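# Set the held scoop down beside the litter pan

## Task

The scoop starts in the left gripper. Put it down on the table right next to the litter pan, touching only the table, with its hollow facing upward, and leave it lying still on its own. All other objects must stay within about 2 cm of their starting spots and be rotated at most a little. It only counts if things stay that way with the robot no longer holding anything in place.

## Robot and tools

Robot: two arms, left_arm and right_arm. Each has six revolute joints (waist, shoulder, elbow, wrist pitch, wrist yaw, wrist roll) plus a parallel gripper. Here the left gripper already holds the scoop. Brief outside tugs on the held part or nudges to loose items can happen.

Frame: one shared scene frame in metres. The origin sits at table-top height, midway between the arms, roughly 5 to 10 cm behind the table's near edge. +x runs out across the table, +z is up, and left_arm lies toward +y. The arm names are not image sides. Each result's state line, left_arm: ... | right_arm: ..., reports end_effector_position (metres) and end_effector_quat_wxyz. This printed position can be off, more so at long reach. It marks the spot between the finger pads, about 1 cm short of the tips. The fingers point along the gripper's +z and close along its y.

execute_actions takes {"actions": [...], "pictures": bool}. The list holds at most one item. An empty list just returns the current state. A move item is {"rows": [[14 numbers], ...], "steps": n}: 1 to 15 rows, steps 1 to 15 (default 15), each step lasting 1/30 s. One row is used per step, and the last row repeats if rows run out. A wait item is {"steps": n} with n up to 300, counted from the previous result, and your reply time uses it up. A refused call does nothing. Pictures come from cam_high, cam_low, cam_left_wrist, cam_right_wrist (all 504x504) unless pictures is false.

Row layout: a single list of 14 numbers, each in [-1, 1], for both arms, even if one arm stays put. The order is left_arm waist, shoulder, elbow, wrist pitch, wrist yaw, wrist roll, grip, then the same seven for right_arm. The six joint entries are offsets, not poses. They are measured from the joint angles in the most recent result that prints them. Before any such result exists, and for a second or later call within one reply, they are measured from the arm's angles when that action begins. Each offset is never counted from the prior row. Scale: 1.0 equals 1.202 rad for the waist, 1.258 shoulder, 1.238 elbow, 2.073 wrist pitch, 2.022 wrist yaw and wrist roll. A row of zeros pulls the arm back to that reference; it is not a pause. The grip entry is absolute: +1 fully open, -1 closed. The pads touch at about -0.94, and each mm of object width adds roughly 0.0208. Each gripper carries its own fixed bias of up to about 0.02. To keep a grip, keep repeating the closing value; opening the left grip releases the scoop.

Joint ranges (rad) for each arm: waist -2.618 to 3.054, shoulder 0.000 to 3.142, elbow 0.000 to 3.142, wrist pitch -1.571 to 1.571, wrist yaw -1.571 to 1.571, wrist roll -2.094 to 2.094. If a target lies outward beyond an end by more than 0.036 rad, the call is refused. True ends may differ by 0.036 either way, and targets past them are clipped, reported as "joint sent to its limit" (possibly about an earlier action). Friction may leave a joint up to about 0.031 rad short, and tiny commands may not move it at all. Speed is capped: each step the target may lead the measured angle by at most 0.202 (waist), 0.258 (shoulder), 0.238 (elbow), 0.573 (wrist pitch), 0.522 (yaw, roll) rad. Targets that would shift the gripper over 70 mm are scaled back. Between calls the arms keep heading for the last row's target until they settle or a step is HELD.

Result lines: Joint positions give six angles in radians plus gripper opening in metres (0.093 fully open to 0.000 closed, error about 1 mm). On a rigid held object this can read up to about 12 mm below its width. Joint velocities are their rates. grip_measured is the motor reading on the -1..+1 scale. Joint torques show total drive output, with offsets and noise, so they are only a rough hint of contact. "joint command not followed" means a clearance check changed or blocked joint targets; HELD marks steps where your row, fully or partly, was not sent. MOTOR HOT appears from 75 °C; OVER-TEMPERATURE FAULT means an arm was stopped (at 90 °C for 10 s, or at 100 °C it goes limp and drops). Holding loads builds heat, so do not linger carrying the scoop.

zoom_image: {"camera": one of cam_high, cam_low, cam_left_wrist, cam_right_wrist, "region": [x0, y0, x1, y1]} in pixels of that camera's latest image, origin at top-left, no bigger than 504 by 504. It returns a closer view.

finished_scene: {"scene": n} with the current scene number. It ends the scene for good and reports success, so call it only after releasing the scoop, lifting clear, and seeing it lie still hollow-up beside the pan.

Cautions: never drop or push anything off the table. Lower the scoop gently onto bare table, not onto the pan's rim, then open and withdraw without dragging it. Don't bump the pan or other items. Keep the arms from striking each other. The bar beneath the bases and the plate behind it stand up to about 3 cm above the table with no warning on contact. Avoid slams, hard presses and jerky motion.

Each tool is called after ">>>" as name([rows], argument=value, ...), one row to a line, values as JSON.

## Session

>>> execute_actions(actions=[])

Scene clock: 0.00 s of 4200.00 s.
left_arm: end_effector_position=(+0.2923, +0.3981, +0.2216) grip_measured=-0.673 end_effector_quat_wxyz=(+0.518, +0.575, +0.385, +0.503) | right_arm: end_effector_position=(+0.3713, -0.2623, +0.3903) grip_measured=+0.986 end_effector_quat_wxyz=(+0.640, +0.109, +0.739, +0.181)
Joint positions: left_arm=[0.735 1.145 0.259 0.915 1.025 1.731 0.013] | right_arm=[ 0.287  1.1    1.087 -0.106  0.081  0.431  0.093]
Joint velocities: left_arm=[-0.007 -0.007  0.007  0.022 -0.022  0.051 -0.001] | right_arm=[-0.007  0.002 -0.037  0.007 -0.037  0.022 -0.002]
Joint torques (N m, as the arm reports them, + toward a larger angle): no reading

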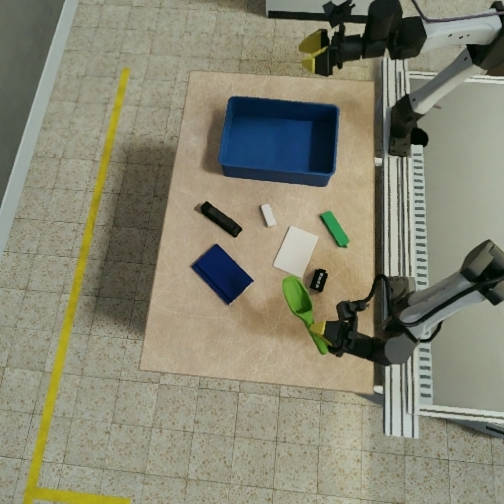

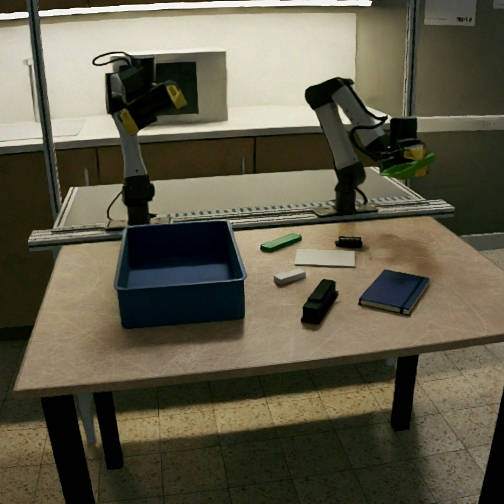

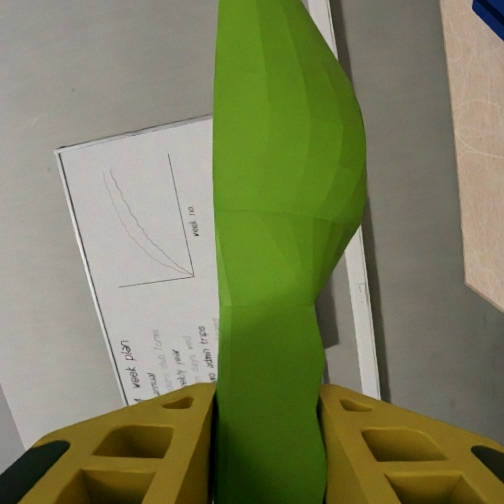

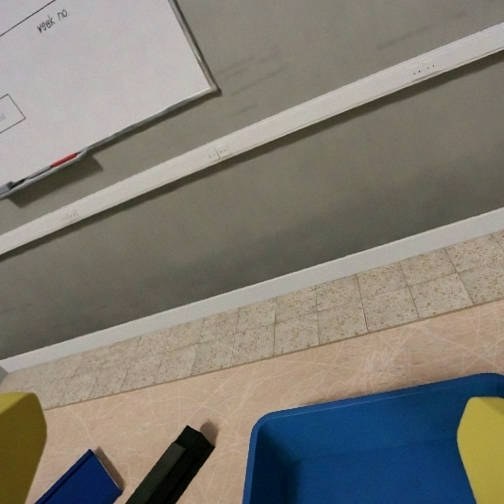

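>>> zoom_image(camera="cam_high", region=[250, 250, 380, 380])

>>> zoom_image(camera="cam_low", region=[350, 100, 470, 220])

Region (250, 250, 380, 380) of cam_high's 504x504 image, scaled by 3.877, with more detail than that image has.

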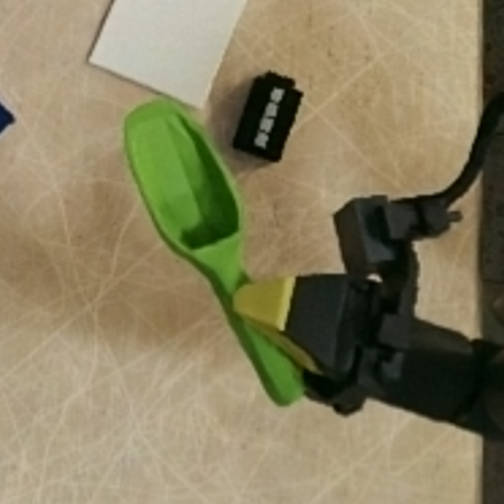

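Region (350, 100, 470, 220) of cam_low's 504x504 image, scaled by 4.200, with more detail than that image has.

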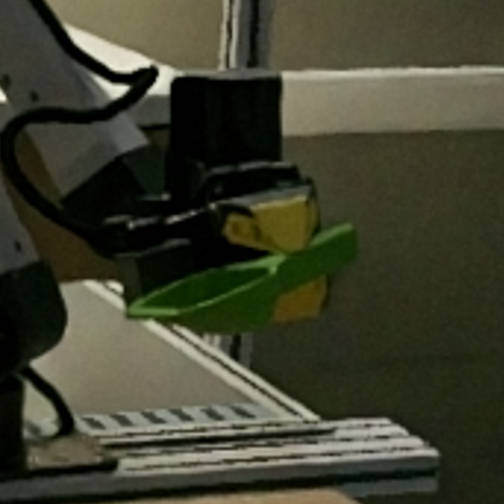

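>>> execute_actions([
  {"rows":[[-0.92,0.2,0.45,-0.14,-0.78,-0.08,-0.9,0,0,0,0,0,0,1]]},
], pictures=false)

>>> execute_actions([
  {"steps":35},
], pictures=false)

>>> execute_actions([
  {"rows":[[-0.92,0.28,0,0,0,0,-0.9,0,0,0,0,0,0,1]]},
], pictures=false)

>>> execute_actions([
  {"steps":35},
])

Scene clock: 13.07 s of 4200.00 s.
left_arm: end_effector_position=(+0.4444, +0.2785, +0.3318) grip_measured=-0.672 end_effector_quat_wxyz=(+0.489, +0.426, +0.516, +0.560) | right_arm: end_effector_position=(+0.3713, -0.2623, +0.3903) grip_measured=+0.986 end_effector_quat_wxyz=(+0.640, +0.109, +0.739, +0.181)
Joint positions: left_arm=[-0.246  1.393  0.825  0.652 -0.326  1.583  0.013] | right_arm=[ 0.287  1.1    1.087 -0.106  0.081  0.431  0.093]
Joint velocities: left_arm=[-2.02  -0.007  0.007 -0.212 -1.473 -0.037  0.   ] | right_arm=[ 0.002 -0.002 -0.012  0.051 -0.007 -0.037  0.   ]
Joint torques (N m, as the arm reports them, + toward a larger angle): left_arm=[-0.23 -6.6   8.42  2.68  0.15 -0.15] | right_arm=[ 0.09 -3.9   8.    1.89  0.05  0.16]
Steps of this call (steps 1 to 90: nothing new was sent; then 9.57 s passed at rest; steps 91 to 105: all 15 steps of this action). Readings (joint positions):
91: left_arm=[0.705 1.173 0.286 0.886 0.971 1.711] | right_arm=[0.287 1.100 1.087 -0.106 0.081 0.431]
92: left_arm=[0.646 1.238 0.352 0.842 0.886 1.688] | right_arm=[0.287 1.100 1.087 -0.106 0.081 0.431]
94: left_arm=[0.515 1.357 0.510 0.749 0.683 1.649] | right_arm=[0.287 1.100 1.087 -0.106 0.081 0.431]
98: left_arm=[0.262 1.409 0.756 0.665 0.295 1.610] | right_arm=[0.287 1.100 1.087 -0.106 0.081 0.431]
105: the state above

Scene clock: 14.23 s of 4200.00 s.
left_arm: end_effector_position=(+0.4333, +0.2542, +0.3272) grip_measured=-0.672 end_effector_quat_wxyz=(+0.466, +0.405, +0.543, +0.569) | right_arm: end_effector_position=(+0.3713, -0.2623, +0.3903) grip_measured=+0.986 end_effector_quat_wxyz=(+0.640, +0.109, +0.739, +0.181)
Joint positions: left_arm=[-0.381  1.393  0.825  0.637 -0.542  1.577  0.013] | right_arm=[ 0.287  1.1    1.087 -0.106  0.081  0.431  0.093]
Joint velocities: left_arm=[ 0.002 -0.007 -0.002 -0.095  0.081  0.007  0.   ] | right_arm=[-0.002 -0.017 -0.002 -0.007 -0.051  0.022 -0.001]
Joint torques (N m, as the arm reports them, + toward a larger angle): left_arm=[ 0.82 -6.39  8.36  2.45  0.02 -0.16] | right_arm=[ 0.06 -3.94  8.01  1.88  0.05  0.15]
Steps of this call (steps 1 to 30: the robot went on to your last target; steps 31 to 35: nothing new was sent). Readings (joint positions):
1: left_arm=[-0.309 1.393 0.825 0.647 -0.363 1.582] | right_arm=[0.287 1.100 1.087 -0.106 0.081 0.431]
2: left_arm=[-0.355 1.393 0.825 0.644 -0.389 1.581] | right_arm=[0.287 1.100 1.087 -0.106 0.081 0.431]
4: left_arm=[-0.389 1.393 0.825 0.640 -0.427 1.579] | right_arm=[0.287 1.100 1.087 -0.106 0.081 0.431]
8: left_arm=[-0.382 1.393 0.825 0.638 -0.495 1.578] | right_arm=[0.287 1.100 1.087 -0.106 0.081 0.431]
35: the state above
All arms were judged still, so your last target was given up. Only a new action makes them travel on or press farther. Fingers that are still opening or closing keep moving.

Scene clock: 14.73 s of 4200.00 s.
left_arm: end_effector_position=(+0.3508, -0.0325, +0.1776) grip_measured=-0.672 end_effector_quat_wxyz=(+0.490, +0.674, +0.387, +0.394) | right_arm: end_effector_position=(+0.3713, -0.2623, +0.3903) grip_measured=+0.986 end_effector_quat_wxyz=(+0.640, +0.109, +0.739, +0.181)
Joint positions: left_arm=[-1.021  1.743  0.835  0.627 -0.549  1.577  0.013] | right_arm=[ 0.287  1.1    1.087 -0.106  0.081  0.431  0.093]
Joint velocities: left_arm=[-1.741  0.002 -0.002 -0.007 -0.007 -0.051  0.001] | right_arm=[ 0.012 -0.007 -0.007  0.037  0.066 -0.007 -0.   ]
Joint torques (N m, as the arm reports them, + toward a larger angle): left_arm=[-0.34 -9.74  7.5   2.7   0.07 -0.07] | right_arm=[ 0.1  -3.92  7.96  1.88  0.04  0.16]
Steps of this call (steps 1 to 15: all 15 steps of this action). Readings (joint positions):
1: left_arm=[-0.392 1.407 0.826 0.646 -0.551 1.577] | right_arm=[0.287 1.100 1.087 -0.106 0.081 0.431]
2: left_arm=[-0.416 1.434 0.832 0.662 -0.556 1.577] | right_arm=[0.287 1.100 1.087 -0.106 0.081 0.431]
4: left_arm=[-0.479 1.507 0.835 0.671 -0.556 1.577] | right_arm=[0.287 1.100 1.087 -0.106 0.081 0.431]
8: left_arm=[-0.630 1.661 0.835 0.659 -0.556 1.577] | right_arm=[0.287 1.100 1.087 -0.106 0.081 0.431]
15: the state above

Scene clock: 15.90 s of 4200.00 s.
left_arm: end_effector_position=(+0.1578, -0.1586, +0.1735) grip_measured=-0.672 end_effector_quat_wxyz=(+0.569, +0.751, +0.207, +0.264) | right_arm: end_effector_position=(+0.3713, -0.2623, +0.3903) grip_measured=+0.986 end_effector_quat_wxyz=(+0.640, +0.109, +0.739, +0.181)
Joint positions: left_arm=[-1.498  1.743  0.835  0.629 -0.529  1.577  0.013] | right_arm=[ 0.287  1.1    1.087 -0.106  0.081  0.431  0.093]
Joint velocities: left_arm=[ 0.002 -0.002  0.002 -0.037 -0.022  0.007 -0.   ] | right_arm=[-0.007  0.017  0.027 -0.007 -0.066 -0.095  0.001]
Joint torques (N m, as the arm reports them, + toward a larger angle): left_arm=[ 0.91 -9.67  7.3   2.77 -0.08 -0.08] | right_arm=[ 0.04 -3.93  7.99  1.89  0.05  0.16]
Steps of this call (steps 1 to 30: the robot went on to your last target; steps 31 to 35: nothing new was sent). Readings (joint positions):
1: left_arm=[-1.082 1.743 0.835 0.629 -0.548 1.577] | right_arm=[0.287 1.100 1.087 -0.106 0.081 0.431]
2: left_arm=[-1.145 1.743 0.835 0.629 -0.547 1.577] | right_arm=[0.287 1.100 1.087 -0.106 0.081 0.431]
4: left_arm=[-1.270 1.743 0.835 0.629 -0.545 1.577] | right_arm=[0.287 1.100 1.087 -0.106 0.081 0.431]
8: left_arm=[-1.488 1.743 0.835 0.629 -0.530 1.577] | right_arm=[0.287 1.100 1.087 -0.106 0.081 0.431]
35: the state above
All arms were judged still, so your last target was given up. Only a new action makes them travel on or press farther. Fingers that are still opening or closing keep moving.

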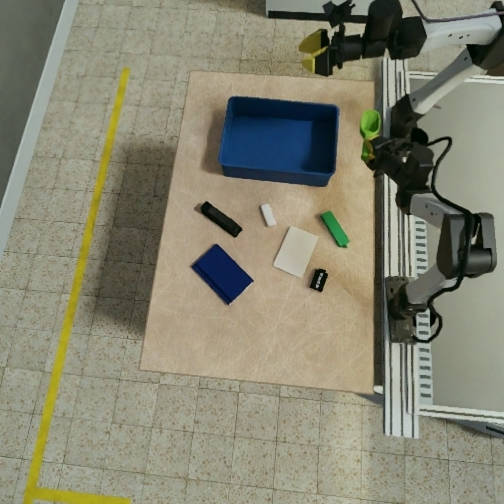

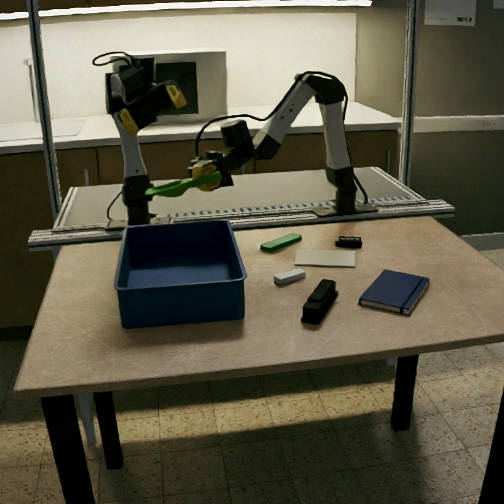

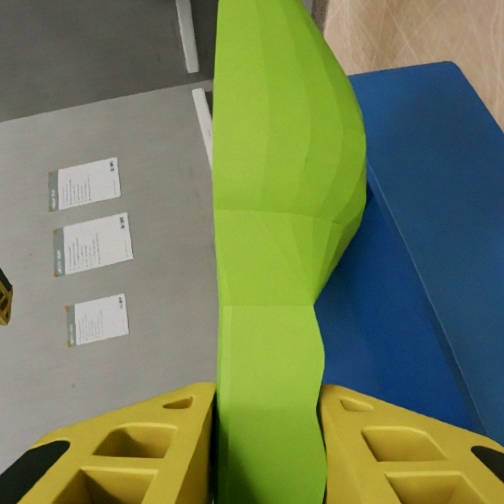

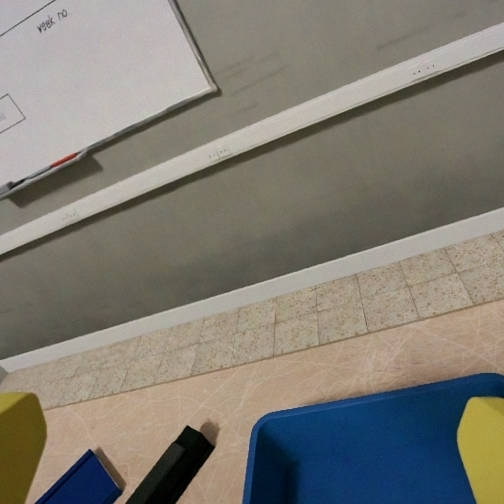

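>>> execute_actions([
  {"rows":[[0.03,0.04,-0.02,0.04,0.02,-0.03,-0.9,0,0,0,0,0,0,1],[0.05,0.06,-0.03,0.06,0.03,-0.05,-0.9,0,0,0,0,0,0,1],[0.07,0.08,-0.04,0.08,0.04,-0.07,-0.9,0,0,0,0,0,0,1],[0.09,0.1,-0.05,0.1,0.05,-0.09,-0.9,0,0,0,0,0,0,1],[0.09,0.12,-0.06,0.12,0.06,-0.1,-0.9,0,0,0,0,0,0,1],[0.09,0.15,-0.085,0.14,0.06,-0.1,-0.9,0,0,0,0,0,0,1]]},
], pictures=false)

>>> execute_actions([
  {"steps":20},
])

>>> zoom_image(camera="cam_high", region=[290, 90, 450, 250])

Scene clock: 21.13 s of 4200.00 s.
left_arm: end_effector_position=(+0.1927, -0.1434, +0.0975) grip_measured=-0.672 end_effector_quat_wxyz=(+0.569, +0.744, +0.286, +0.204) | right_arm: end_effector_position=(+0.3713, -0.2623, +0.3903) grip_measured=+0.986 end_effector_quat_wxyz=(+0.640, +0.109, +0.739, +0.181)
Joint positions: left_arm=[-1.39   1.934  0.733  0.873 -0.425  1.394  0.013] | right_arm=[ 0.287  1.1    1.087 -0.106  0.081  0.431  0.093]
Joint velocities: left_arm=[ 0.007 -0.002  0.007  0.315  0.066 -0.139 -0.001] | right_arm=[-0.002  0.002  0.002 -0.007  0.022 -0.081  0.   ]
Joint torques (N m, as the arm reports them, + toward a larger angle): left_arm=[  0.01 -10.83   6.29   2.81   0.1   -0.15] | right_arm=[ 0.06 -3.91  7.98  1.89  0.04  0.17]
Steps of this call (steps 1 to 90: nothing new was sent; then 1.73 s passed at rest; steps 91 to 105: all 15 steps of this action). Readings (joint positions):
91: left_arm=[-1.496 1.747 0.835 0.640 -0.524 1.569] | right_arm=[0.287 1.100 1.087 -0.106 0.081 0.431]
92: left_arm=[-1.489 1.759 0.835 0.663 -0.513 1.553] | right_arm=[0.287 1.100 1.087 -0.106 0.081 0.431]
94: left_arm=[-1.457 1.797 0.826 0.726 -0.484 1.507] | right_arm=[0.287 1.100 1.087 -0.106 0.081 0.431]
98: left_arm=[-1.394 1.898 0.768 0.836 -0.450 1.433] | right_arm=[0.287 1.100 1.087 -0.106 0.081 0.431]
105: the state above

Scene clock: 21.80 s of 4200.00 s.
left_arm: end_effector_position=(+0.1921, -0.1462, +0.1039) grip_measured=-0.672 end_effector_quat_wxyz=(+0.583, +0.734, +0.289, +0.196) | right_arm: end_effector_position=(+0.3713, -0.2623, +0.3903) grip_measured=+0.986 end_effector_quat_wxyz=(+0.640, +0.109, +0.739, +0.181)
Joint positions: left_arm=[-1.39   1.934  0.733  0.903 -0.418  1.383  0.013] | right_arm=[ 0.287  1.1    1.087 -0.106  0.081  0.431  0.093]
Joint velocities: left_arm=[-0.002  0.007  0.002 -0.022 -0.037  0.022 -0.001] | right_arm=[-0.007  0.007  0.002 -0.022 -0.081 -0.081  0.001]
Joint torques (N m, as the arm reports them, + toward a larger angle): left_arm=[  0.01 -10.81   6.4    2.93   0.12  -0.16] | right_arm=[ 0.03 -3.91  8.03  1.88  0.04  0.16]
Steps of this call (steps 1 to 20: the robot went on to your last target). Readings (joint positions):
1: left_arm=[-1.390 1.934 0.733 0.880 -0.423 1.391] | right_arm=[0.287 1.100 1.087 -0.106 0.081 0.431]
2: left_arm=[-1.390 1.934 0.733 0.885 -0.422 1.390] | right_arm=[0.287 1.100 1.087 -0.106 0.081 0.431]
4: left_arm=[-1.390 1.934 0.733 0.893 -0.420 1.387] | right_arm=[0.287 1.100 1.087 -0.106 0.081 0.431]
8: left_arm=[-1.390 1.934 0.733 0.900 -0.418 1.385] | right_arm=[0.287 1.100 1.087 -0.106 0.081 0.431]
20: the state above

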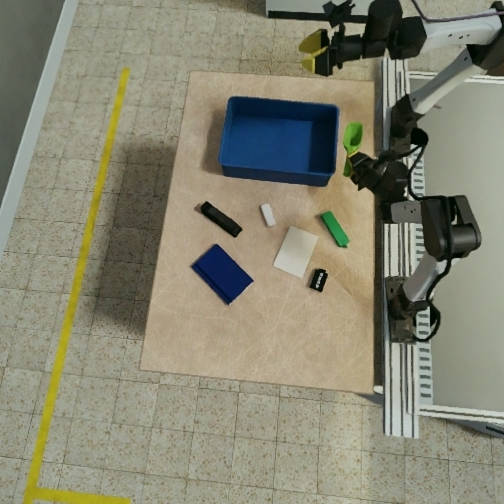

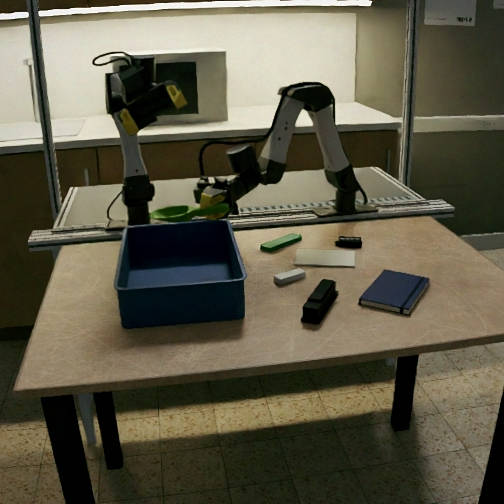

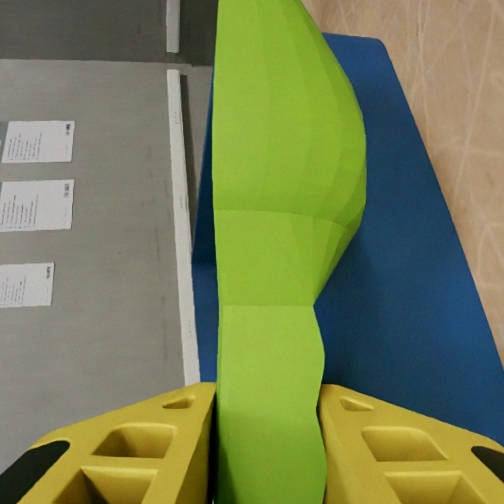

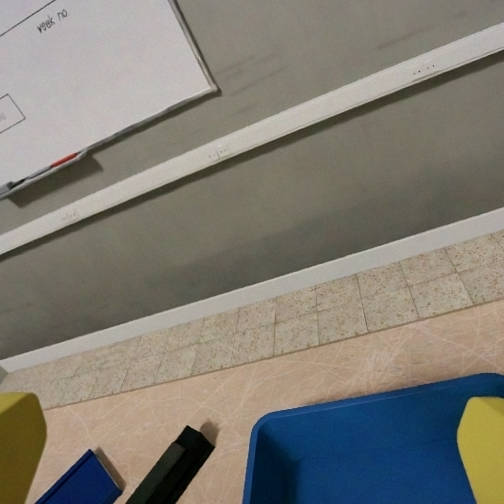

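Region (290, 90, 450, 250) of cam_high's 504x504 image, scaled by 3.150, with more detail than that image has.

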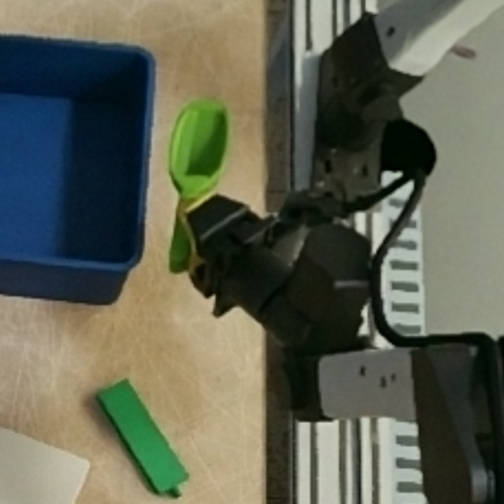

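>>> execute_actions([
  {"rows":[[0,0.02,0,0,0,-0.01,-0.9,0,0,0,0,0,0,1],[0,0.03,0,0,0,-0.02,-0.9,0,0,0,0,0,0,1],[0,0.04,0,0,0,-0.03,-0.9,0,0,0,0,0,0,1],[0,0.05,0,0,0,-0.04,-0.9,0,0,0,0,0,0,1],[0,0.06,0,0,0,-0.05,-0.9,0,0,0,0,0,0,1],[0,0.07,0,0,0,-0.05,-0.9,0,0,0,0,0,0,1],[0,0.08,0,0,0,-0.05,-0.9,0,0,0,0,0,0,1],[0,0.09,0,0,0,-0.05,-0.9,0,0,0,0,0,0,1],[0,0.1,0,0,0,-0.05,-0.9,0,0,0,0,0,0,1]]},
], pictures=false)

>>> execute_actions([
  {"steps":12},
])

>>> zoom_image(camera="cam_high", region=[290, 90, 450, 250])

Scene clock: 26.93 s of 4200.00 s.
left_arm: end_effector_position=(+0.1918, -0.1403, +0.0498) grip_measured=-0.672 end_effector_quat_wxyz=(+0.542, +0.756, +0.320, +0.179) | right_arm: end_effector_position=(+0.3713, -0.2623, +0.3903) grip_measured=+0.986 end_effector_quat_wxyz=(+0.640, +0.109, +0.739, +0.181)
Joint positions: left_arm=[-1.39   2.051  0.733  0.898 -0.417  1.296  0.013] | right_arm=[ 0.287  1.1    1.087 -0.106  0.081  0.431  0.093]
Joint velocities: left_arm=[-0.017 -0.002 -0.012  0.007 -0.066 -0.022  0.001] | right_arm=[-0.022 -0.007  0.012  0.007 -0.066 -0.037 -0.   ]
Joint torques (N m, as the arm reports them, + toward a larger angle): left_arm=[ -0.01 -10.14   6.     2.71   0.02  -0.15] | right_arm=[ 0.04 -3.9   7.98  1.88  0.05  0.16]
Steps of this call (steps 1 to 15: the robot went on to your last target; steps 16 to 90: nothing new was sent; then 1.63 s passed at rest; steps 91 to 105: all 15 steps of this action). Readings (joint positions):
91: left_arm=[-1.390 1.934 0.733 0.904 -0.417 1.381] | right_arm=[0.287 1.100 1.087 -0.106 0.081 0.431]
92: left_arm=[-1.390 1.936 0.733 0.904 -0.417 1.375] | right_arm=[0.287 1.100 1.087 -0.106 0.081 0.431]
94: left_arm=[-1.390 1.951 0.733 0.907 -0.417 1.356] | right_arm=[0.287 1.100 1.087 -0.106 0.081 0.431]
98: left_arm=[-1.390 2.007 0.733 0.907 -0.417 1.317] | right_arm=[0.287 1.100 1.087 -0.106 0.081 0.431]
105: the state above

Scene clock: 27.33 s of 4200.00 s.
left_arm: end_effector_position=(+0.1918, -0.1403, +0.0498) grip_measured=-0.672 end_effector_quat_wxyz=(+0.542, +0.756, +0.322, +0.177) | right_arm: end_effector_position=(+0.3713, -0.2623, +0.3903) grip_measured=+0.986 end_effector_quat_wxyz=(+0.640, +0.109, +0.739, +0.181)
Joint positions: left_arm=[-1.39   2.051  0.733  0.898 -0.417  1.29   0.013] | right_arm=[ 0.287  1.1    1.087 -0.106  0.081  0.431  0.093]
Joint velocities: left_arm=[-0.032 -0.012 -0.002  0.051 -0.095  0.022 -0.   ] | right_arm=[ 0.007  0.002  0.022 -0.037  0.007  0.007 -0.001]
Joint torques (N m, as the arm reports them, + toward a larger angle): left_arm=[ -0.01 -10.24   5.95   2.73   0.02  -0.17] | right_arm=[ 0.03 -3.92  8.    1.87  0.04  0.15]
Steps of this call (steps 1 to 12: the robot went on to your last target). Readings (joint positions):
1: left_arm=[-1.390 2.051 0.733 0.898 -0.417 1.294] | right_arm=[0.287 1.100 1.087 -0.106 0.081 0.431]
2: left_arm=[-1.390 2.051 0.733 0.898 -0.417 1.294] | right_arm=[0.287 1.100 1.087 -0.106 0.081 0.431]
4: left_arm=[-1.390 2.051 0.733 0.898 -0.417 1.292] | right_arm=[0.287 1.100 1.087 -0.106 0.081 0.431]
8: left_arm=[-1.390 2.051 0.733 0.898 -0.417 1.291] | right_arm=[0.287 1.100 1.087 -0.106 0.081 0.431]
12: the state above

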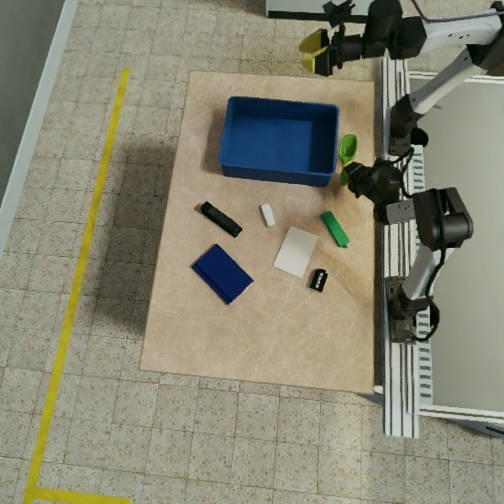

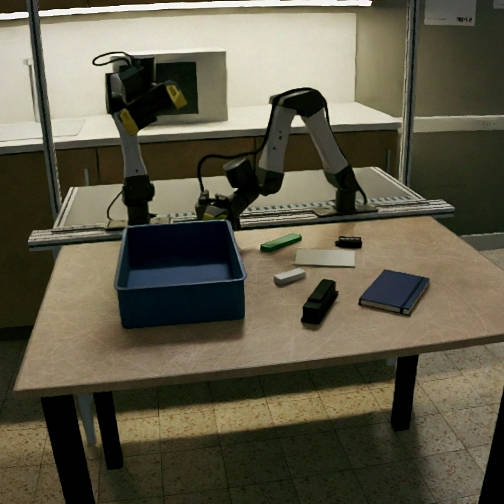

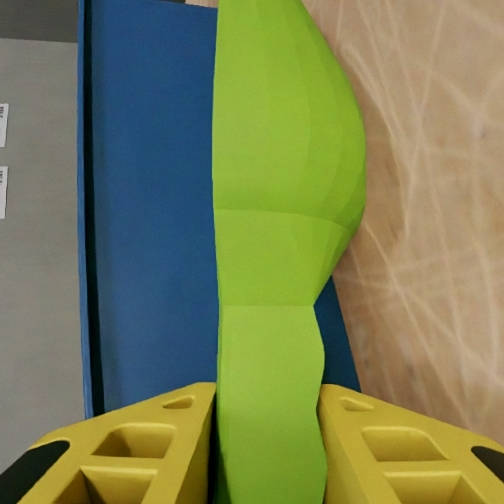

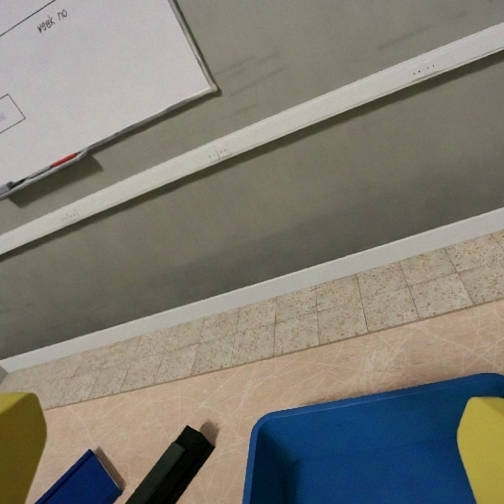

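Region (290, 90, 450, 250) of cam_high's 504x504 image, scaled by 3.150, with more detail than that image has.

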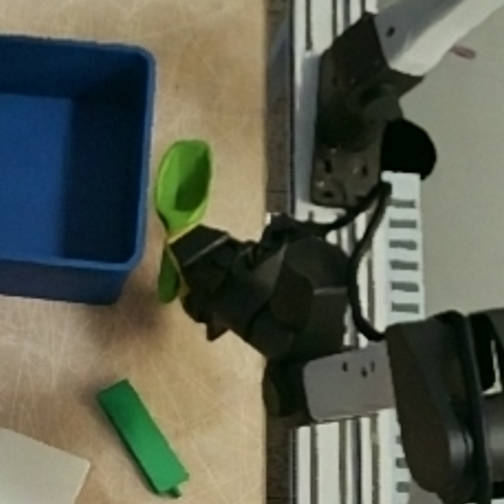

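Lower about 1 cm more.

>>> execute_actions([
  {"rows":[[0,0.03,0,0,0,0,-0.9,0,0,0,0,0,0,1]]},
])

Scene clock: 30.63 s of 4200.00 s.
left_arm: end_effector_position=(+0.1916, -0.1386, +0.0398) grip_measured=-0.672 end_effector_quat_wxyz=(+0.534, +0.761, +0.322, +0.178) | right_arm: end_effector_position=(+0.3713, -0.2623, +0.3903) grip_measured=+0.986 end_effector_quat_wxyz=(+0.640, +0.109, +0.739, +0.181)
Joint positions: left_arm=[-1.39   2.074  0.733  0.9   -0.417  1.29   0.013] | right_arm=[ 0.287  1.1    1.087 -0.106  0.081  0.431  0.093]
Joint velocities: left_arm=[-0.002  0.002 -0.002 -0.051 -0.022 -0.022 -0.   ] | right_arm=[-0.007 -0.002  0.007 -0.007 -0.007  0.022  0.001]
Joint torques (N m, as the arm reports them, + toward a larger angle): left_arm=[-0.02 -9.69  5.75  2.63  0.02 -0.07] | right_arm=[ 0.05 -3.92  7.99  1.88  0.05  0.17]
Steps of this call (steps 1 to 15: the robot went on to your last target; steps 16 to 84: nothing new was sent; steps 85 to 99: all 15 steps of this action). Readings (joint positions):
85: left_arm=[-1.390 2.053 0.733 0.899 -0.417 1.290] | right_arm=[0.287 1.100 1.087 -0.106 0.081 0.431]
86: left_arm=[-1.390 2.057 0.733 0.900 -0.417 1.290] | right_arm=[0.287 1.100 1.087 -0.106 0.081 0.431]
88: left_arm=[-1.390 2.067 0.733 0.900 -0.417 1.290] | right_arm=[0.287 1.100 1.087 -0.106 0.081 0.431]
92: left_arm=[-1.390 2.074 0.733 0.900 -0.417 1.290] | right_arm=[0.287 1.100 1.087 -0.106 0.081 0.431]
99: the state above

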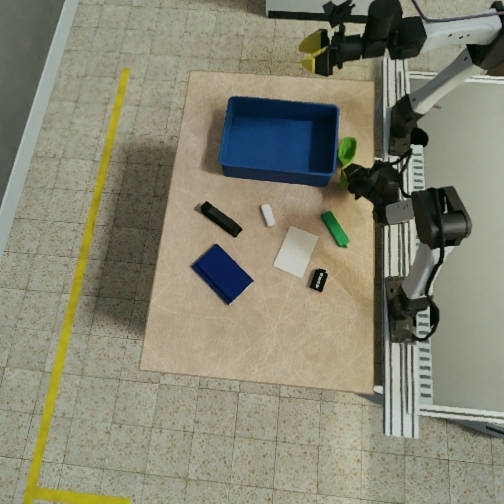

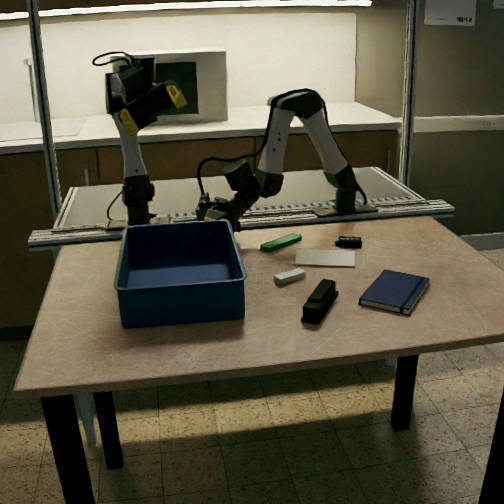

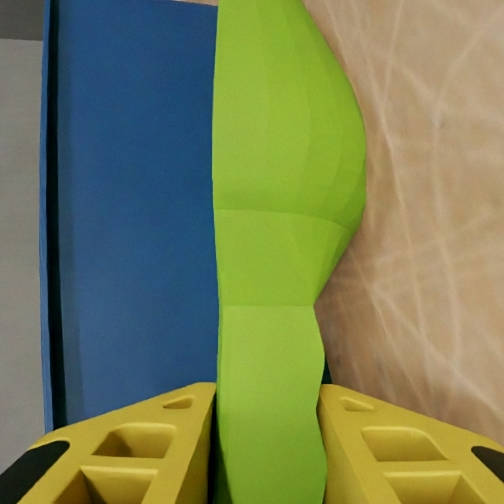

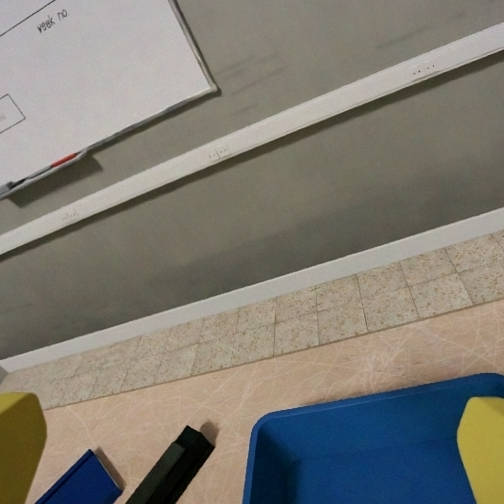

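>>> execute_actions([
  {"rows":[[0,0,0,0,0,0,-0.6,0,0,0,0,0,0,1],[0,0,0,0,0,0,-0.55,0,0,0,0,0,0,1],[0,0,0,0,0,0,-0.5,0,0,0,0,0,0,1],[0,0,0,0,0,0,-0.47,0,0,0,0,0,0,1],[0,0,0,0,0,0,-0.44,0,0,0,0,0,0,1],[0,0,0,0,0,0,-0.41,0,0,0,0,0,0,1],[0,0,0,0,0,0,-0.38,0,0,0,0,0,0,1],[0,0,0,0,0,0,-0.35,0,0,0,0,0,0,1],[0,0,0,0,0,0,-0.32,0,0,0,0,0,0,1],[0,0,0,0,0,0,-0.29,0,0,0,0,0,0,1],[0,0,0,0,0,0,-0.26,0,0,0,0,0,0,1],[0,0,0,0,0,0,-0.23,0,0,0,0,0,0,1],[0,0,0,0,0,0,-0.2,0,0,0,0,0,0,1]]},
], pictures=false)

>>> execute_actions([
  {"steps":10},
])

>>> zoom_image(camera="cam_high", region=[290, 90, 450, 250])

Scene clock: 36.13 s of 4200.00 s.
left_arm: end_effector_position=(+0.1916, -0.1386, +0.0398) grip_measured=-0.202 end_effector_quat_wxyz=(+0.534, +0.761, +0.322, +0.178) | right_arm: end_effector_position=(+0.3713, -0.2623, +0.3903) grip_measured=+0.986 end_effector_quat_wxyz=(+0.640, +0.109, +0.739, +0.181)
Joint positions: left_arm=[-1.39   2.074  0.733  0.9   -0.417  1.29   0.036] | right_arm=[ 0.287  1.1    1.087 -0.106  0.081  0.431  0.093]
Joint velocities: left_arm=[-0.007  0.007 -0.002 -0.037  0.037 -0.007  0.001] | right_arm=[ 0.002 -0.007 -0.002 -0.037 -0.095  0.007  0.   ]
Joint torques (N m, as the arm reports them, + toward a larger angle): left_arm=[ -0.05 -11.17   5.83   2.64   0.    -0.08] | right_arm=[ 0.05 -3.89  7.98  1.88  0.04  0.16]
Steps of this call (steps 1 to 15: the robot went on to your last target; steps 16 to 90: nothing new was sent; then 2.00 s passed at rest; steps 91 to 105: all 15 steps of this action). Readings (joint positions):
91: left_arm=[-1.390 2.074 0.733 0.900 -0.417 1.290] | right_arm=[0.287 1.100 1.087 -0.106 0.081 0.431]
92: left_arm=[-1.390 2.074 0.733 0.900 -0.417 1.290] | right_arm=[0.287 1.100 1.087 -0.106 0.081 0.431]
94: left_arm=[-1.390 2.074 0.733 0.900 -0.417 1.290] | right_arm=[0.287 1.100 1.087 -0.106 0.081 0.431]
98: left_arm=[-1.390 2.074 0.733 0.900 -0.417 1.290] | right_arm=[0.287 1.100 1.087 -0.106 0.081 0.431]
105: the state above

Scene clock: 36.47 s of 4200.00 s.
left_arm: end_effector_position=(+0.1916, -0.1386, +0.0398) grip_measured=-0.201 end_effector_quat_wxyz=(+0.534, +0.761, +0.322, +0.178) | right_arm: end_effector_position=(+0.3713, -0.2623, +0.3903) grip_measured=+0.986 end_effector_quat_wxyz=(+0.640, +0.109, +0.739, +0.181)
Joint positions: left_arm=[-1.39   2.074  0.733  0.9   -0.417  1.29   0.036] | right_arm=[ 0.287  1.1    1.087 -0.106  0.081  0.431  0.093]
Joint velocities: left_arm=[-0.012 -0.002  0.007  0.022 -0.051 -0.022 -0.   ] | right_arm=[ 0.002 -0.007  0.002 -0.007 -0.022  0.066  0.001]
Joint torques (N m, as the arm reports them, + toward a larger angle): left_arm=[ -0.04 -11.1    5.82   2.63  -0.01  -0.08] | right_arm=[ 0.04 -3.93  7.97  1.88  0.04  0.16]
Steps of this call (steps 1 to 10: the robot went on to your last target). Readings (joint positions):
1: left_arm=[-1.390 2.074 0.733 0.900 -0.417 1.290] | right_arm=[0.287 1.100 1.087 -0.106 0.081 0.431]
2: left_arm=[-1.390 2.074 0.733 0.900 -0.417 1.290] | right_arm=[0.287 1.100 1.087 -0.106 0.081 0.431]
4: left_arm=[-1.390 2.074 0.733 0.900 -0.417 1.290] | right_arm=[0.287 1.100 1.087 -0.106 0.081 0.431]
8: left_arm=[-1.390 2.074 0.733 0.900 -0.417 1.290] | right_arm=[0.287 1.100 1.087 -0.106 0.081 0.431]
10: the state above

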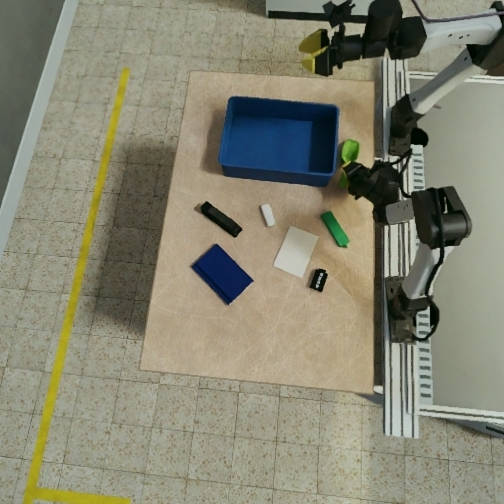

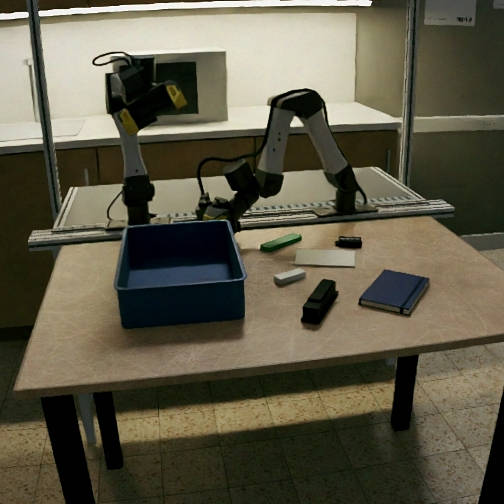

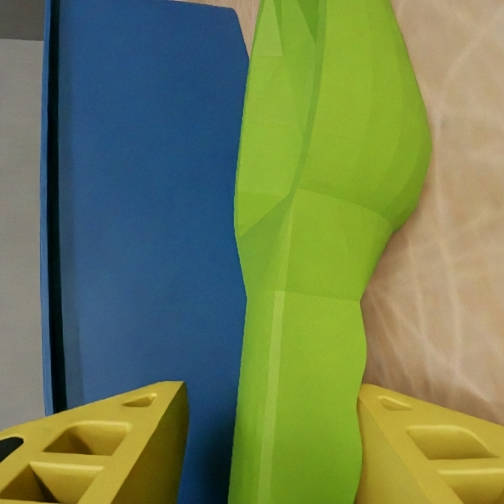

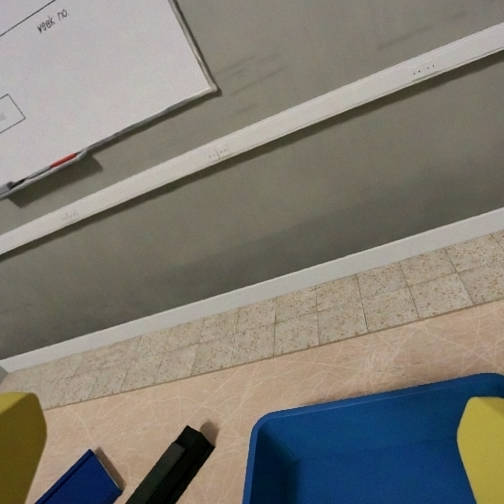

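Region (290, 90, 450, 250) of cam_high's 504x504 image, scaled by 3.150, with more detail than that image has.

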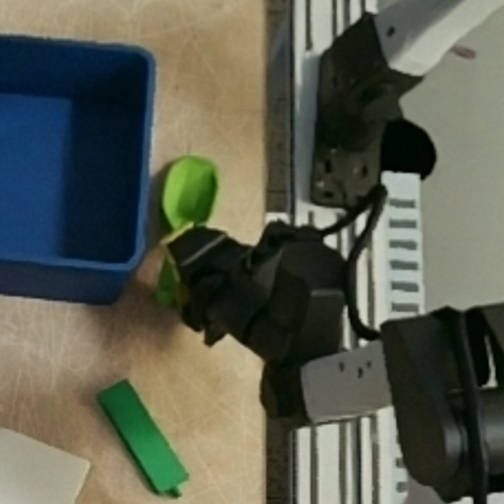

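>>> execute_actions([
  {"rows":[[0,0,0,-0.02,0,-0.01,-0.18,0,0,0,0,0,0,1],[0,-0.01,0,-0.03,0,-0.02,-0.16,0,0,0,0,0,0,1],[0,-0.02,0,-0.04,0,-0.03,-0.14,0,0,0,0,0,0,1],[0,-0.028,0,-0.05,0,-0.04,-0.12,0,0,0,0,0,0,1],[-0.01,-0.036,0,-0.06,0,-0.05,-0.1,0,0,0,0,0,0,1],[-0.013,-0.044,0,-0.07,0,-0.06,-0.08,0,0,0,0,0,0,1],[-0.016,-0.052,0,-0.08,0,-0.07,-0.06,0,0,0,0,0,0,1],[-0.019,-0.06,0,-0.09,0,-0.08,-0.04,0,0,0,0,0,0,1],[-0.022,-0.068,0,-0.1,0,-0.09,-0.02,0,0,0,0,0,0,1],[-0.025,-0.076,0,-0.11,0,-0.1,0,0,0,0,0,0,0,1],[-0.028,-0.084,0,-0.12,0,-0.11,0,0,0,0,0,0,0,1],[-0.031,-0.092,0,-0.13,0,-0.12,0,0,0,0,0,0,0,1],[-0.034,-0.1,0,-0.14,0,-0.12,0,0,0,0,0,0,0,1],[-0.037,-0.108,0,-0.15,0,-0.12,0,0,0,0,0,0,0,1],[-0.04,-0.116,0,-0.16,0,-0.12,0,0,0,0,0,0,0,1]]},
], pictures=false)

>>> execute_actions([
  {"steps":15},
])

>>> zoom_image(camera="cam_high", region=[290, 90, 450, 250])

Scene clock: 44.43 s of 4200.00 s.
left_arm: end_effector_position=(+0.1736, -0.1310, +0.0476) grip_measured=-0.001 end_effector_quat_wxyz=(+0.507, +0.761, +0.384, +0.128) | right_arm: end_effector_position=(+0.3713, -0.2623, +0.3903) grip_measured=+0.986 end_effector_quat_wxyz=(+0.640, +0.109, +0.739, +0.181)
Joint positions: left_arm=[-1.424  1.952  0.733  0.673 -0.417  1.093  0.045] | right_arm=[ 0.287  1.1    1.087 -0.106  0.081  0.431  0.093]
Joint velocities: left_arm=[-0.115 -0.266 -0.007 -0.593 -0.007 -0.3    0.001] | right_arm=[ 0.012  0.002 -0.002  0.022 -0.007 -0.037 -0.002]
Joint torques (N m, as the arm reports them, + toward a larger angle): left_arm=[ -0.74 -11.22   6.51   2.34  -0.02  -0.14] | right_arm=[ 0.07 -3.92  8.    1.88  0.05  0.17]
Steps of this call (steps 1 to 15: the robot went on to your last target; steps 16 to 90: nothing new was sent; then 4.47 s passed at rest; steps 91 to 105: all 15 steps of this action). Readings (joint positions):
91: left_arm=[-1.390 2.074 0.733 0.897 -0.417 1.288] | right_arm=[0.287 1.100 1.087 -0.106 0.081 0.431]
92: left_arm=[-1.390 2.074 0.733 0.892 -0.417 1.282] | right_arm=[0.287 1.100 1.087 -0.106 0.081 0.431]
94: left_arm=[-1.390 2.067 0.733 0.866 -0.417 1.262] | right_arm=[0.287 1.100 1.087 -0.106 0.081 0.431]
98: left_arm=[-1.395 2.027 0.733 0.800 -0.417 1.204] | right_arm=[0.287 1.100 1.087 -0.106 0.081 0.431]
105: the state above

Scene clock: 44.93 s of 4200.00 s.
left_arm: end_effector_position=(+0.1688, -0.1238, +0.0394) grip_measured=-0.001 end_effector_quat_wxyz=(+0.483, +0.771, +0.396, +0.124) | right_arm: end_effector_position=(+0.3713, -0.2623, +0.3903) grip_measured=+0.986 end_effector_quat_wxyz=(+0.640, +0.109, +0.739, +0.181)
Joint positions: left_arm=[-1.431  1.934  0.733  0.591 -0.417  1.055  0.045] | right_arm=[ 0.287  1.1    1.087 -0.106  0.081  0.431  0.093]
Joint velocities: left_arm=[-0.002 -0.017 -0.007 -0.095 -0.007 -0.081 -0.001] | right_arm=[-0.002  0.002 -0.002 -0.022  0.007  0.037  0.   ]
Joint torques (N m, as the arm reports them, + toward a larger angle): left_arm=[ -0.62 -10.93   6.5    2.28  -0.02  -0.13] | right_arm=[ 0.04 -3.93  8.01  1.88  0.05  0.16]
Steps of this call (steps 1 to 15: the robot went on to your last target). Readings (joint positions):
1: left_arm=[-1.427 1.944 0.733 0.656 -0.417 1.085] | right_arm=[0.287 1.100 1.087 -0.106 0.081 0.431]
2: left_arm=[-1.430 1.938 0.733 0.643 -0.417 1.079] | right_arm=[0.287 1.100 1.087 -0.106 0.081 0.431]
4: left_arm=[-1.431 1.934 0.733 0.626 -0.417 1.069] | right_arm=[0.287 1.100 1.087 -0.106 0.081 0.431]
8: left_arm=[-1.431 1.934 0.733 0.603 -0.417 1.060] | right_arm=[0.287 1.100 1.087 -0.106 0.081 0.431]
15: the state above

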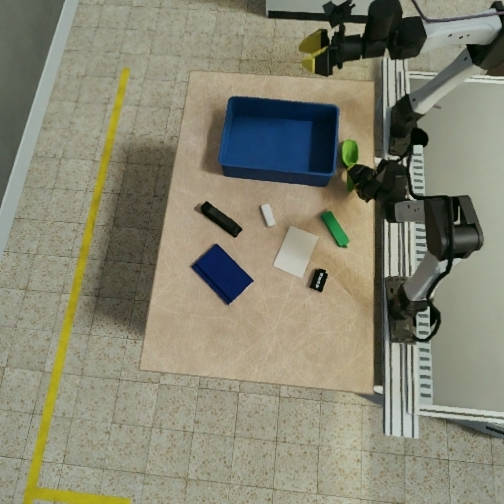

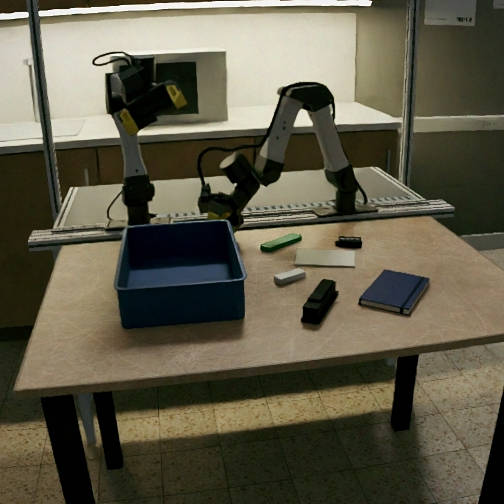

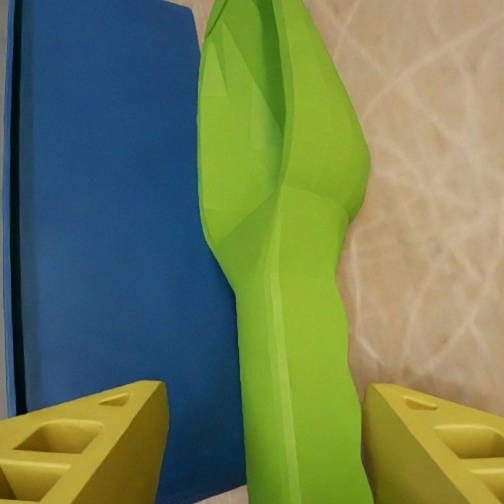

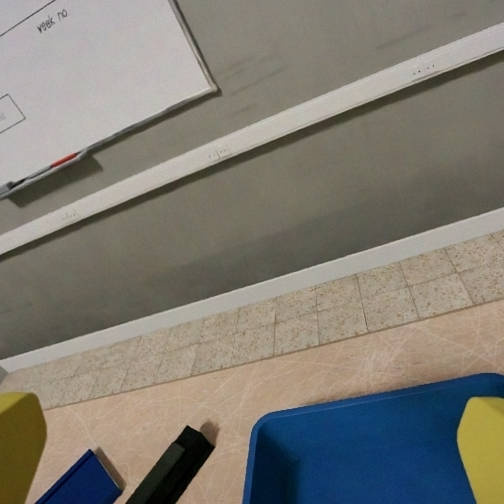

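Region (290, 90, 450, 250) of cam_high's 504x504 image, scaled by 3.150, with more detail than that image has.

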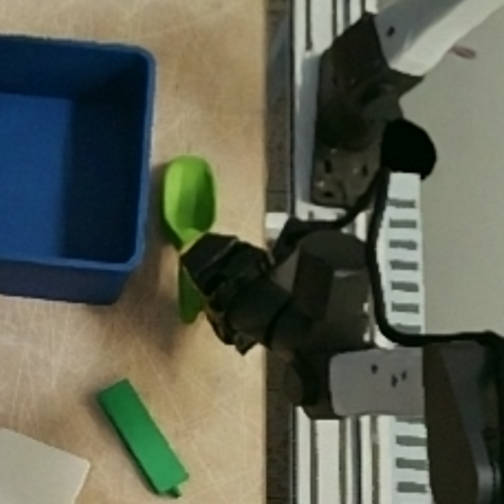

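Seems past the tip now. Sidestep then lift.

>>> execute_actions([
  {"rows":[[-0.015,-0.01,0,0,0,0,0,0,0,0,0,0,0,1],[-0.02,-0.015,0,0,0,0,0,0,0,0,0,0,0,1],[-0.025,-0.02,0,0,0,0,0,0,0,0,0,0,0,1],[-0.03,-0.025,0,0,0,0,0,0,0,0,0,0,0,1],[-0.035,-0.03,0,0,0,0,0,0,0,0,0,0,0,1],[-0.04,-0.04,0,0,0,0,0,0,0,0,0,0,0,1],[-0.045,-0.06,0,0,0,0,0,0,0,0,0,0,0,1],[-0.05,-0.08,0,0,0,0,0,0,0,0,0,0,0,1],[-0.05,-0.11,0,0,0,0,0,0,0,0,0,0,0,1],[-0.05,-0.14,0,0,0,0,0,0,0,0,0,0,0,1],[-0.05,-0.17,0,0,0,0,0,0,0,0,0,0,0,1],[-0.05,-0.2,0,0,0,0,0,0,0,0,0,0,0,1],[-0.05,-0.23,0,0,0,0,0,0,0,0,0,0,0,1],[-0.05,-0.25,0,0,0,0,0,0,0,0,0,0,0,1]]},
], pictures=false)

>>> execute_actions([
  {"steps":15},
])

>>> zoom_image(camera="cam_high", region=[290, 90, 450, 250])

Scene clock: 52.30 s of 4200.00 s.
left_arm: end_effector_position=(+0.1432, -0.1394, +0.1632) grip_measured=-0.001 end_effector_quat_wxyz=(+0.601, +0.703, +0.372, +0.073) | right_arm: end_effector_position=(+0.3713, -0.2623, +0.3903) grip_measured=+0.986 end_effector_quat_wxyz=(+0.640, +0.109, +0.739, +0.181)
Joint positions: left_arm=[-1.487  1.647  0.733  0.593 -0.417  1.053  0.045] | right_arm=[ 0.287  1.1    1.087 -0.106  0.081  0.431  0.093]
Joint velocities: left_arm=[-0.007 -0.877 -0.002  0.3   -0.081 -0.022 -0.001] | right_arm=[ 0.022 -0.017  0.012 -0.037  0.095  0.007  0.002]
Joint torques (N m, as the arm reports them, + toward a larger angle): left_arm=[-0.55 -6.24  8.09  2.11  0.02 -0.06] | right_arm=[ 0.04 -3.94  7.96  1.88  0.05  0.17]
Steps of this call (steps 1 to 15: the robot went on to your last target; steps 16 to 90: nothing new was sent; then 3.87 s passed at rest; steps 91 to 105: all 15 steps of this action). Readings (joint positions):
91: left_arm=[-1.432 1.934 0.733 0.588 -0.417 1.053] | right_arm=[0.287 1.100 1.087 -0.106 0.081 0.431]
92: left_arm=[-1.435 1.933 0.733 0.588 -0.417 1.053] | right_arm=[0.287 1.100 1.087 -0.106 0.081 0.431]
94: left_arm=[-1.444 1.925 0.733 0.588 -0.417 1.053] | right_arm=[0.287 1.100 1.087 -0.106 0.081 0.431]
98: left_arm=[-1.472 1.885 0.733 0.587 -0.417 1.053] | right_arm=[0.287 1.100 1.087 -0.106 0.081 0.431]
105: the state above

Scene clock: 52.80 s of 4200.00 s.
left_arm: end_effector_position=(+0.1425, -0.1385, +0.1863) grip_measured=-0.001 end_effector_quat_wxyz=(+0.625, +0.684, +0.370, +0.064) | right_arm: end_effector_position=(+0.3713, -0.2623, +0.3903) grip_measured=+0.986 end_effector_quat_wxyz=(+0.640, +0.109, +0.739, +0.181)
Joint positions: left_arm=[-1.487  1.604  0.733  0.613 -0.417  1.053  0.045] | right_arm=[ 0.287  1.1    1.087 -0.106  0.081  0.431  0.093]
Joint velocities: left_arm=[-0.002 -0.017  0.002  0.051  0.051  0.022 -0.002] | right_arm=[-0.007  0.007  0.012 -0.022 -0.007 -0.007 -0.001]
Joint torques (N m, as the arm reports them, + toward a larger angle): left_arm=[-0.46 -7.04  8.23  2.45  0.05 -0.06] | right_arm=[ 0.03 -3.94  8.02  1.88  0.04  0.15]
Steps of this call (steps 1 to 15: the robot went on to your last target). Readings (joint positions):
1: left_arm=[-1.487 1.623 0.733 0.604 -0.417 1.053] | right_arm=[0.287 1.100 1.087 -0.106 0.081 0.431]
2: left_arm=[-1.487 1.609 0.733 0.614 -0.417 1.053] | right_arm=[0.287 1.100 1.087 -0.106 0.081 0.431]
4: left_arm=[-1.487 1.604 0.733 0.620 -0.417 1.053] | right_arm=[0.287 1.100 1.087 -0.106 0.081 0.431]
8: left_arm=[-1.487 1.604 0.733 0.614 -0.417 1.053] | right_arm=[0.287 1.100 1.087 -0.106 0.081 0.431]
15: the state above

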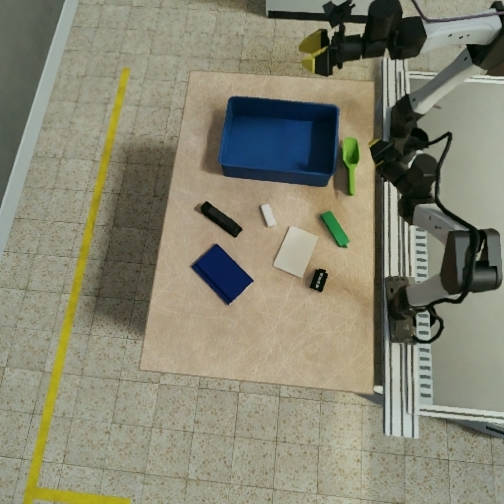

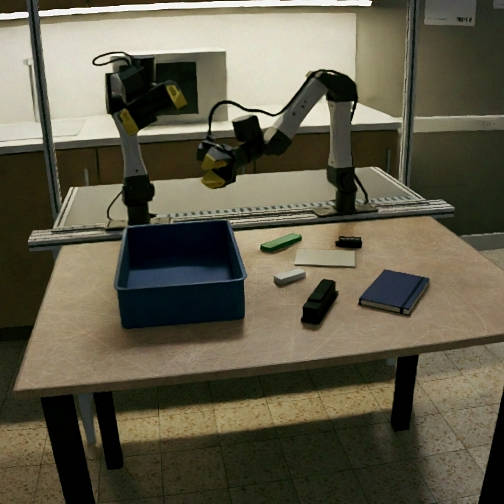

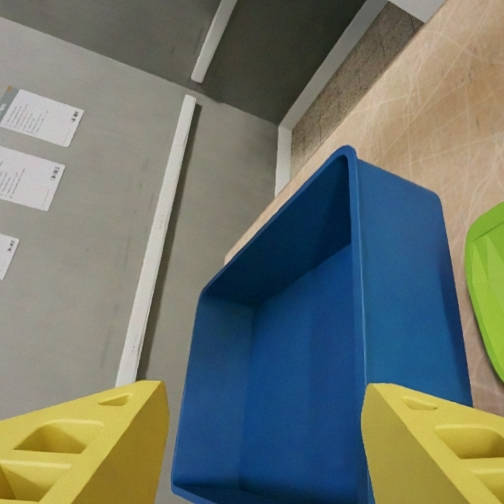

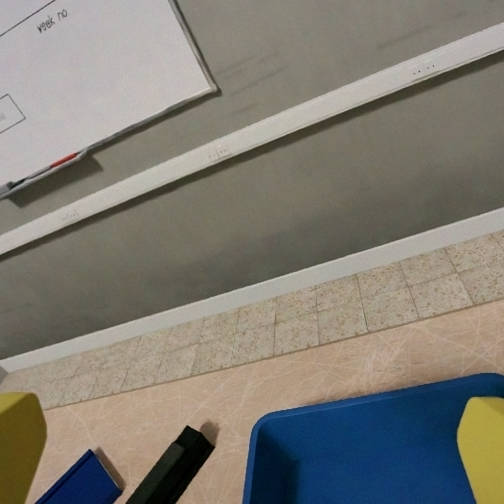

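Region (290, 90, 450, 250) of cam_high's 504x504 image, scaled by 3.150, with more detail than that image has.

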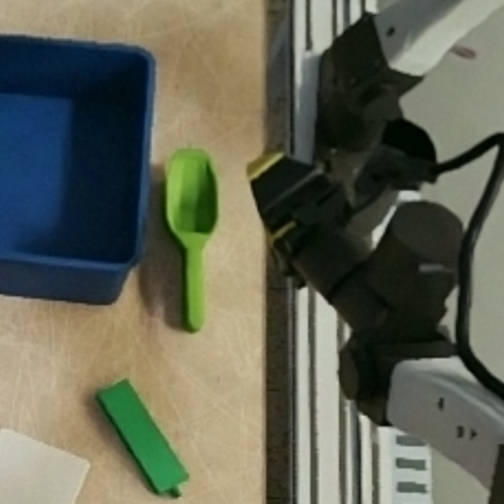

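>>> finished_scene(scene=2)

The scene is finished: the task was done.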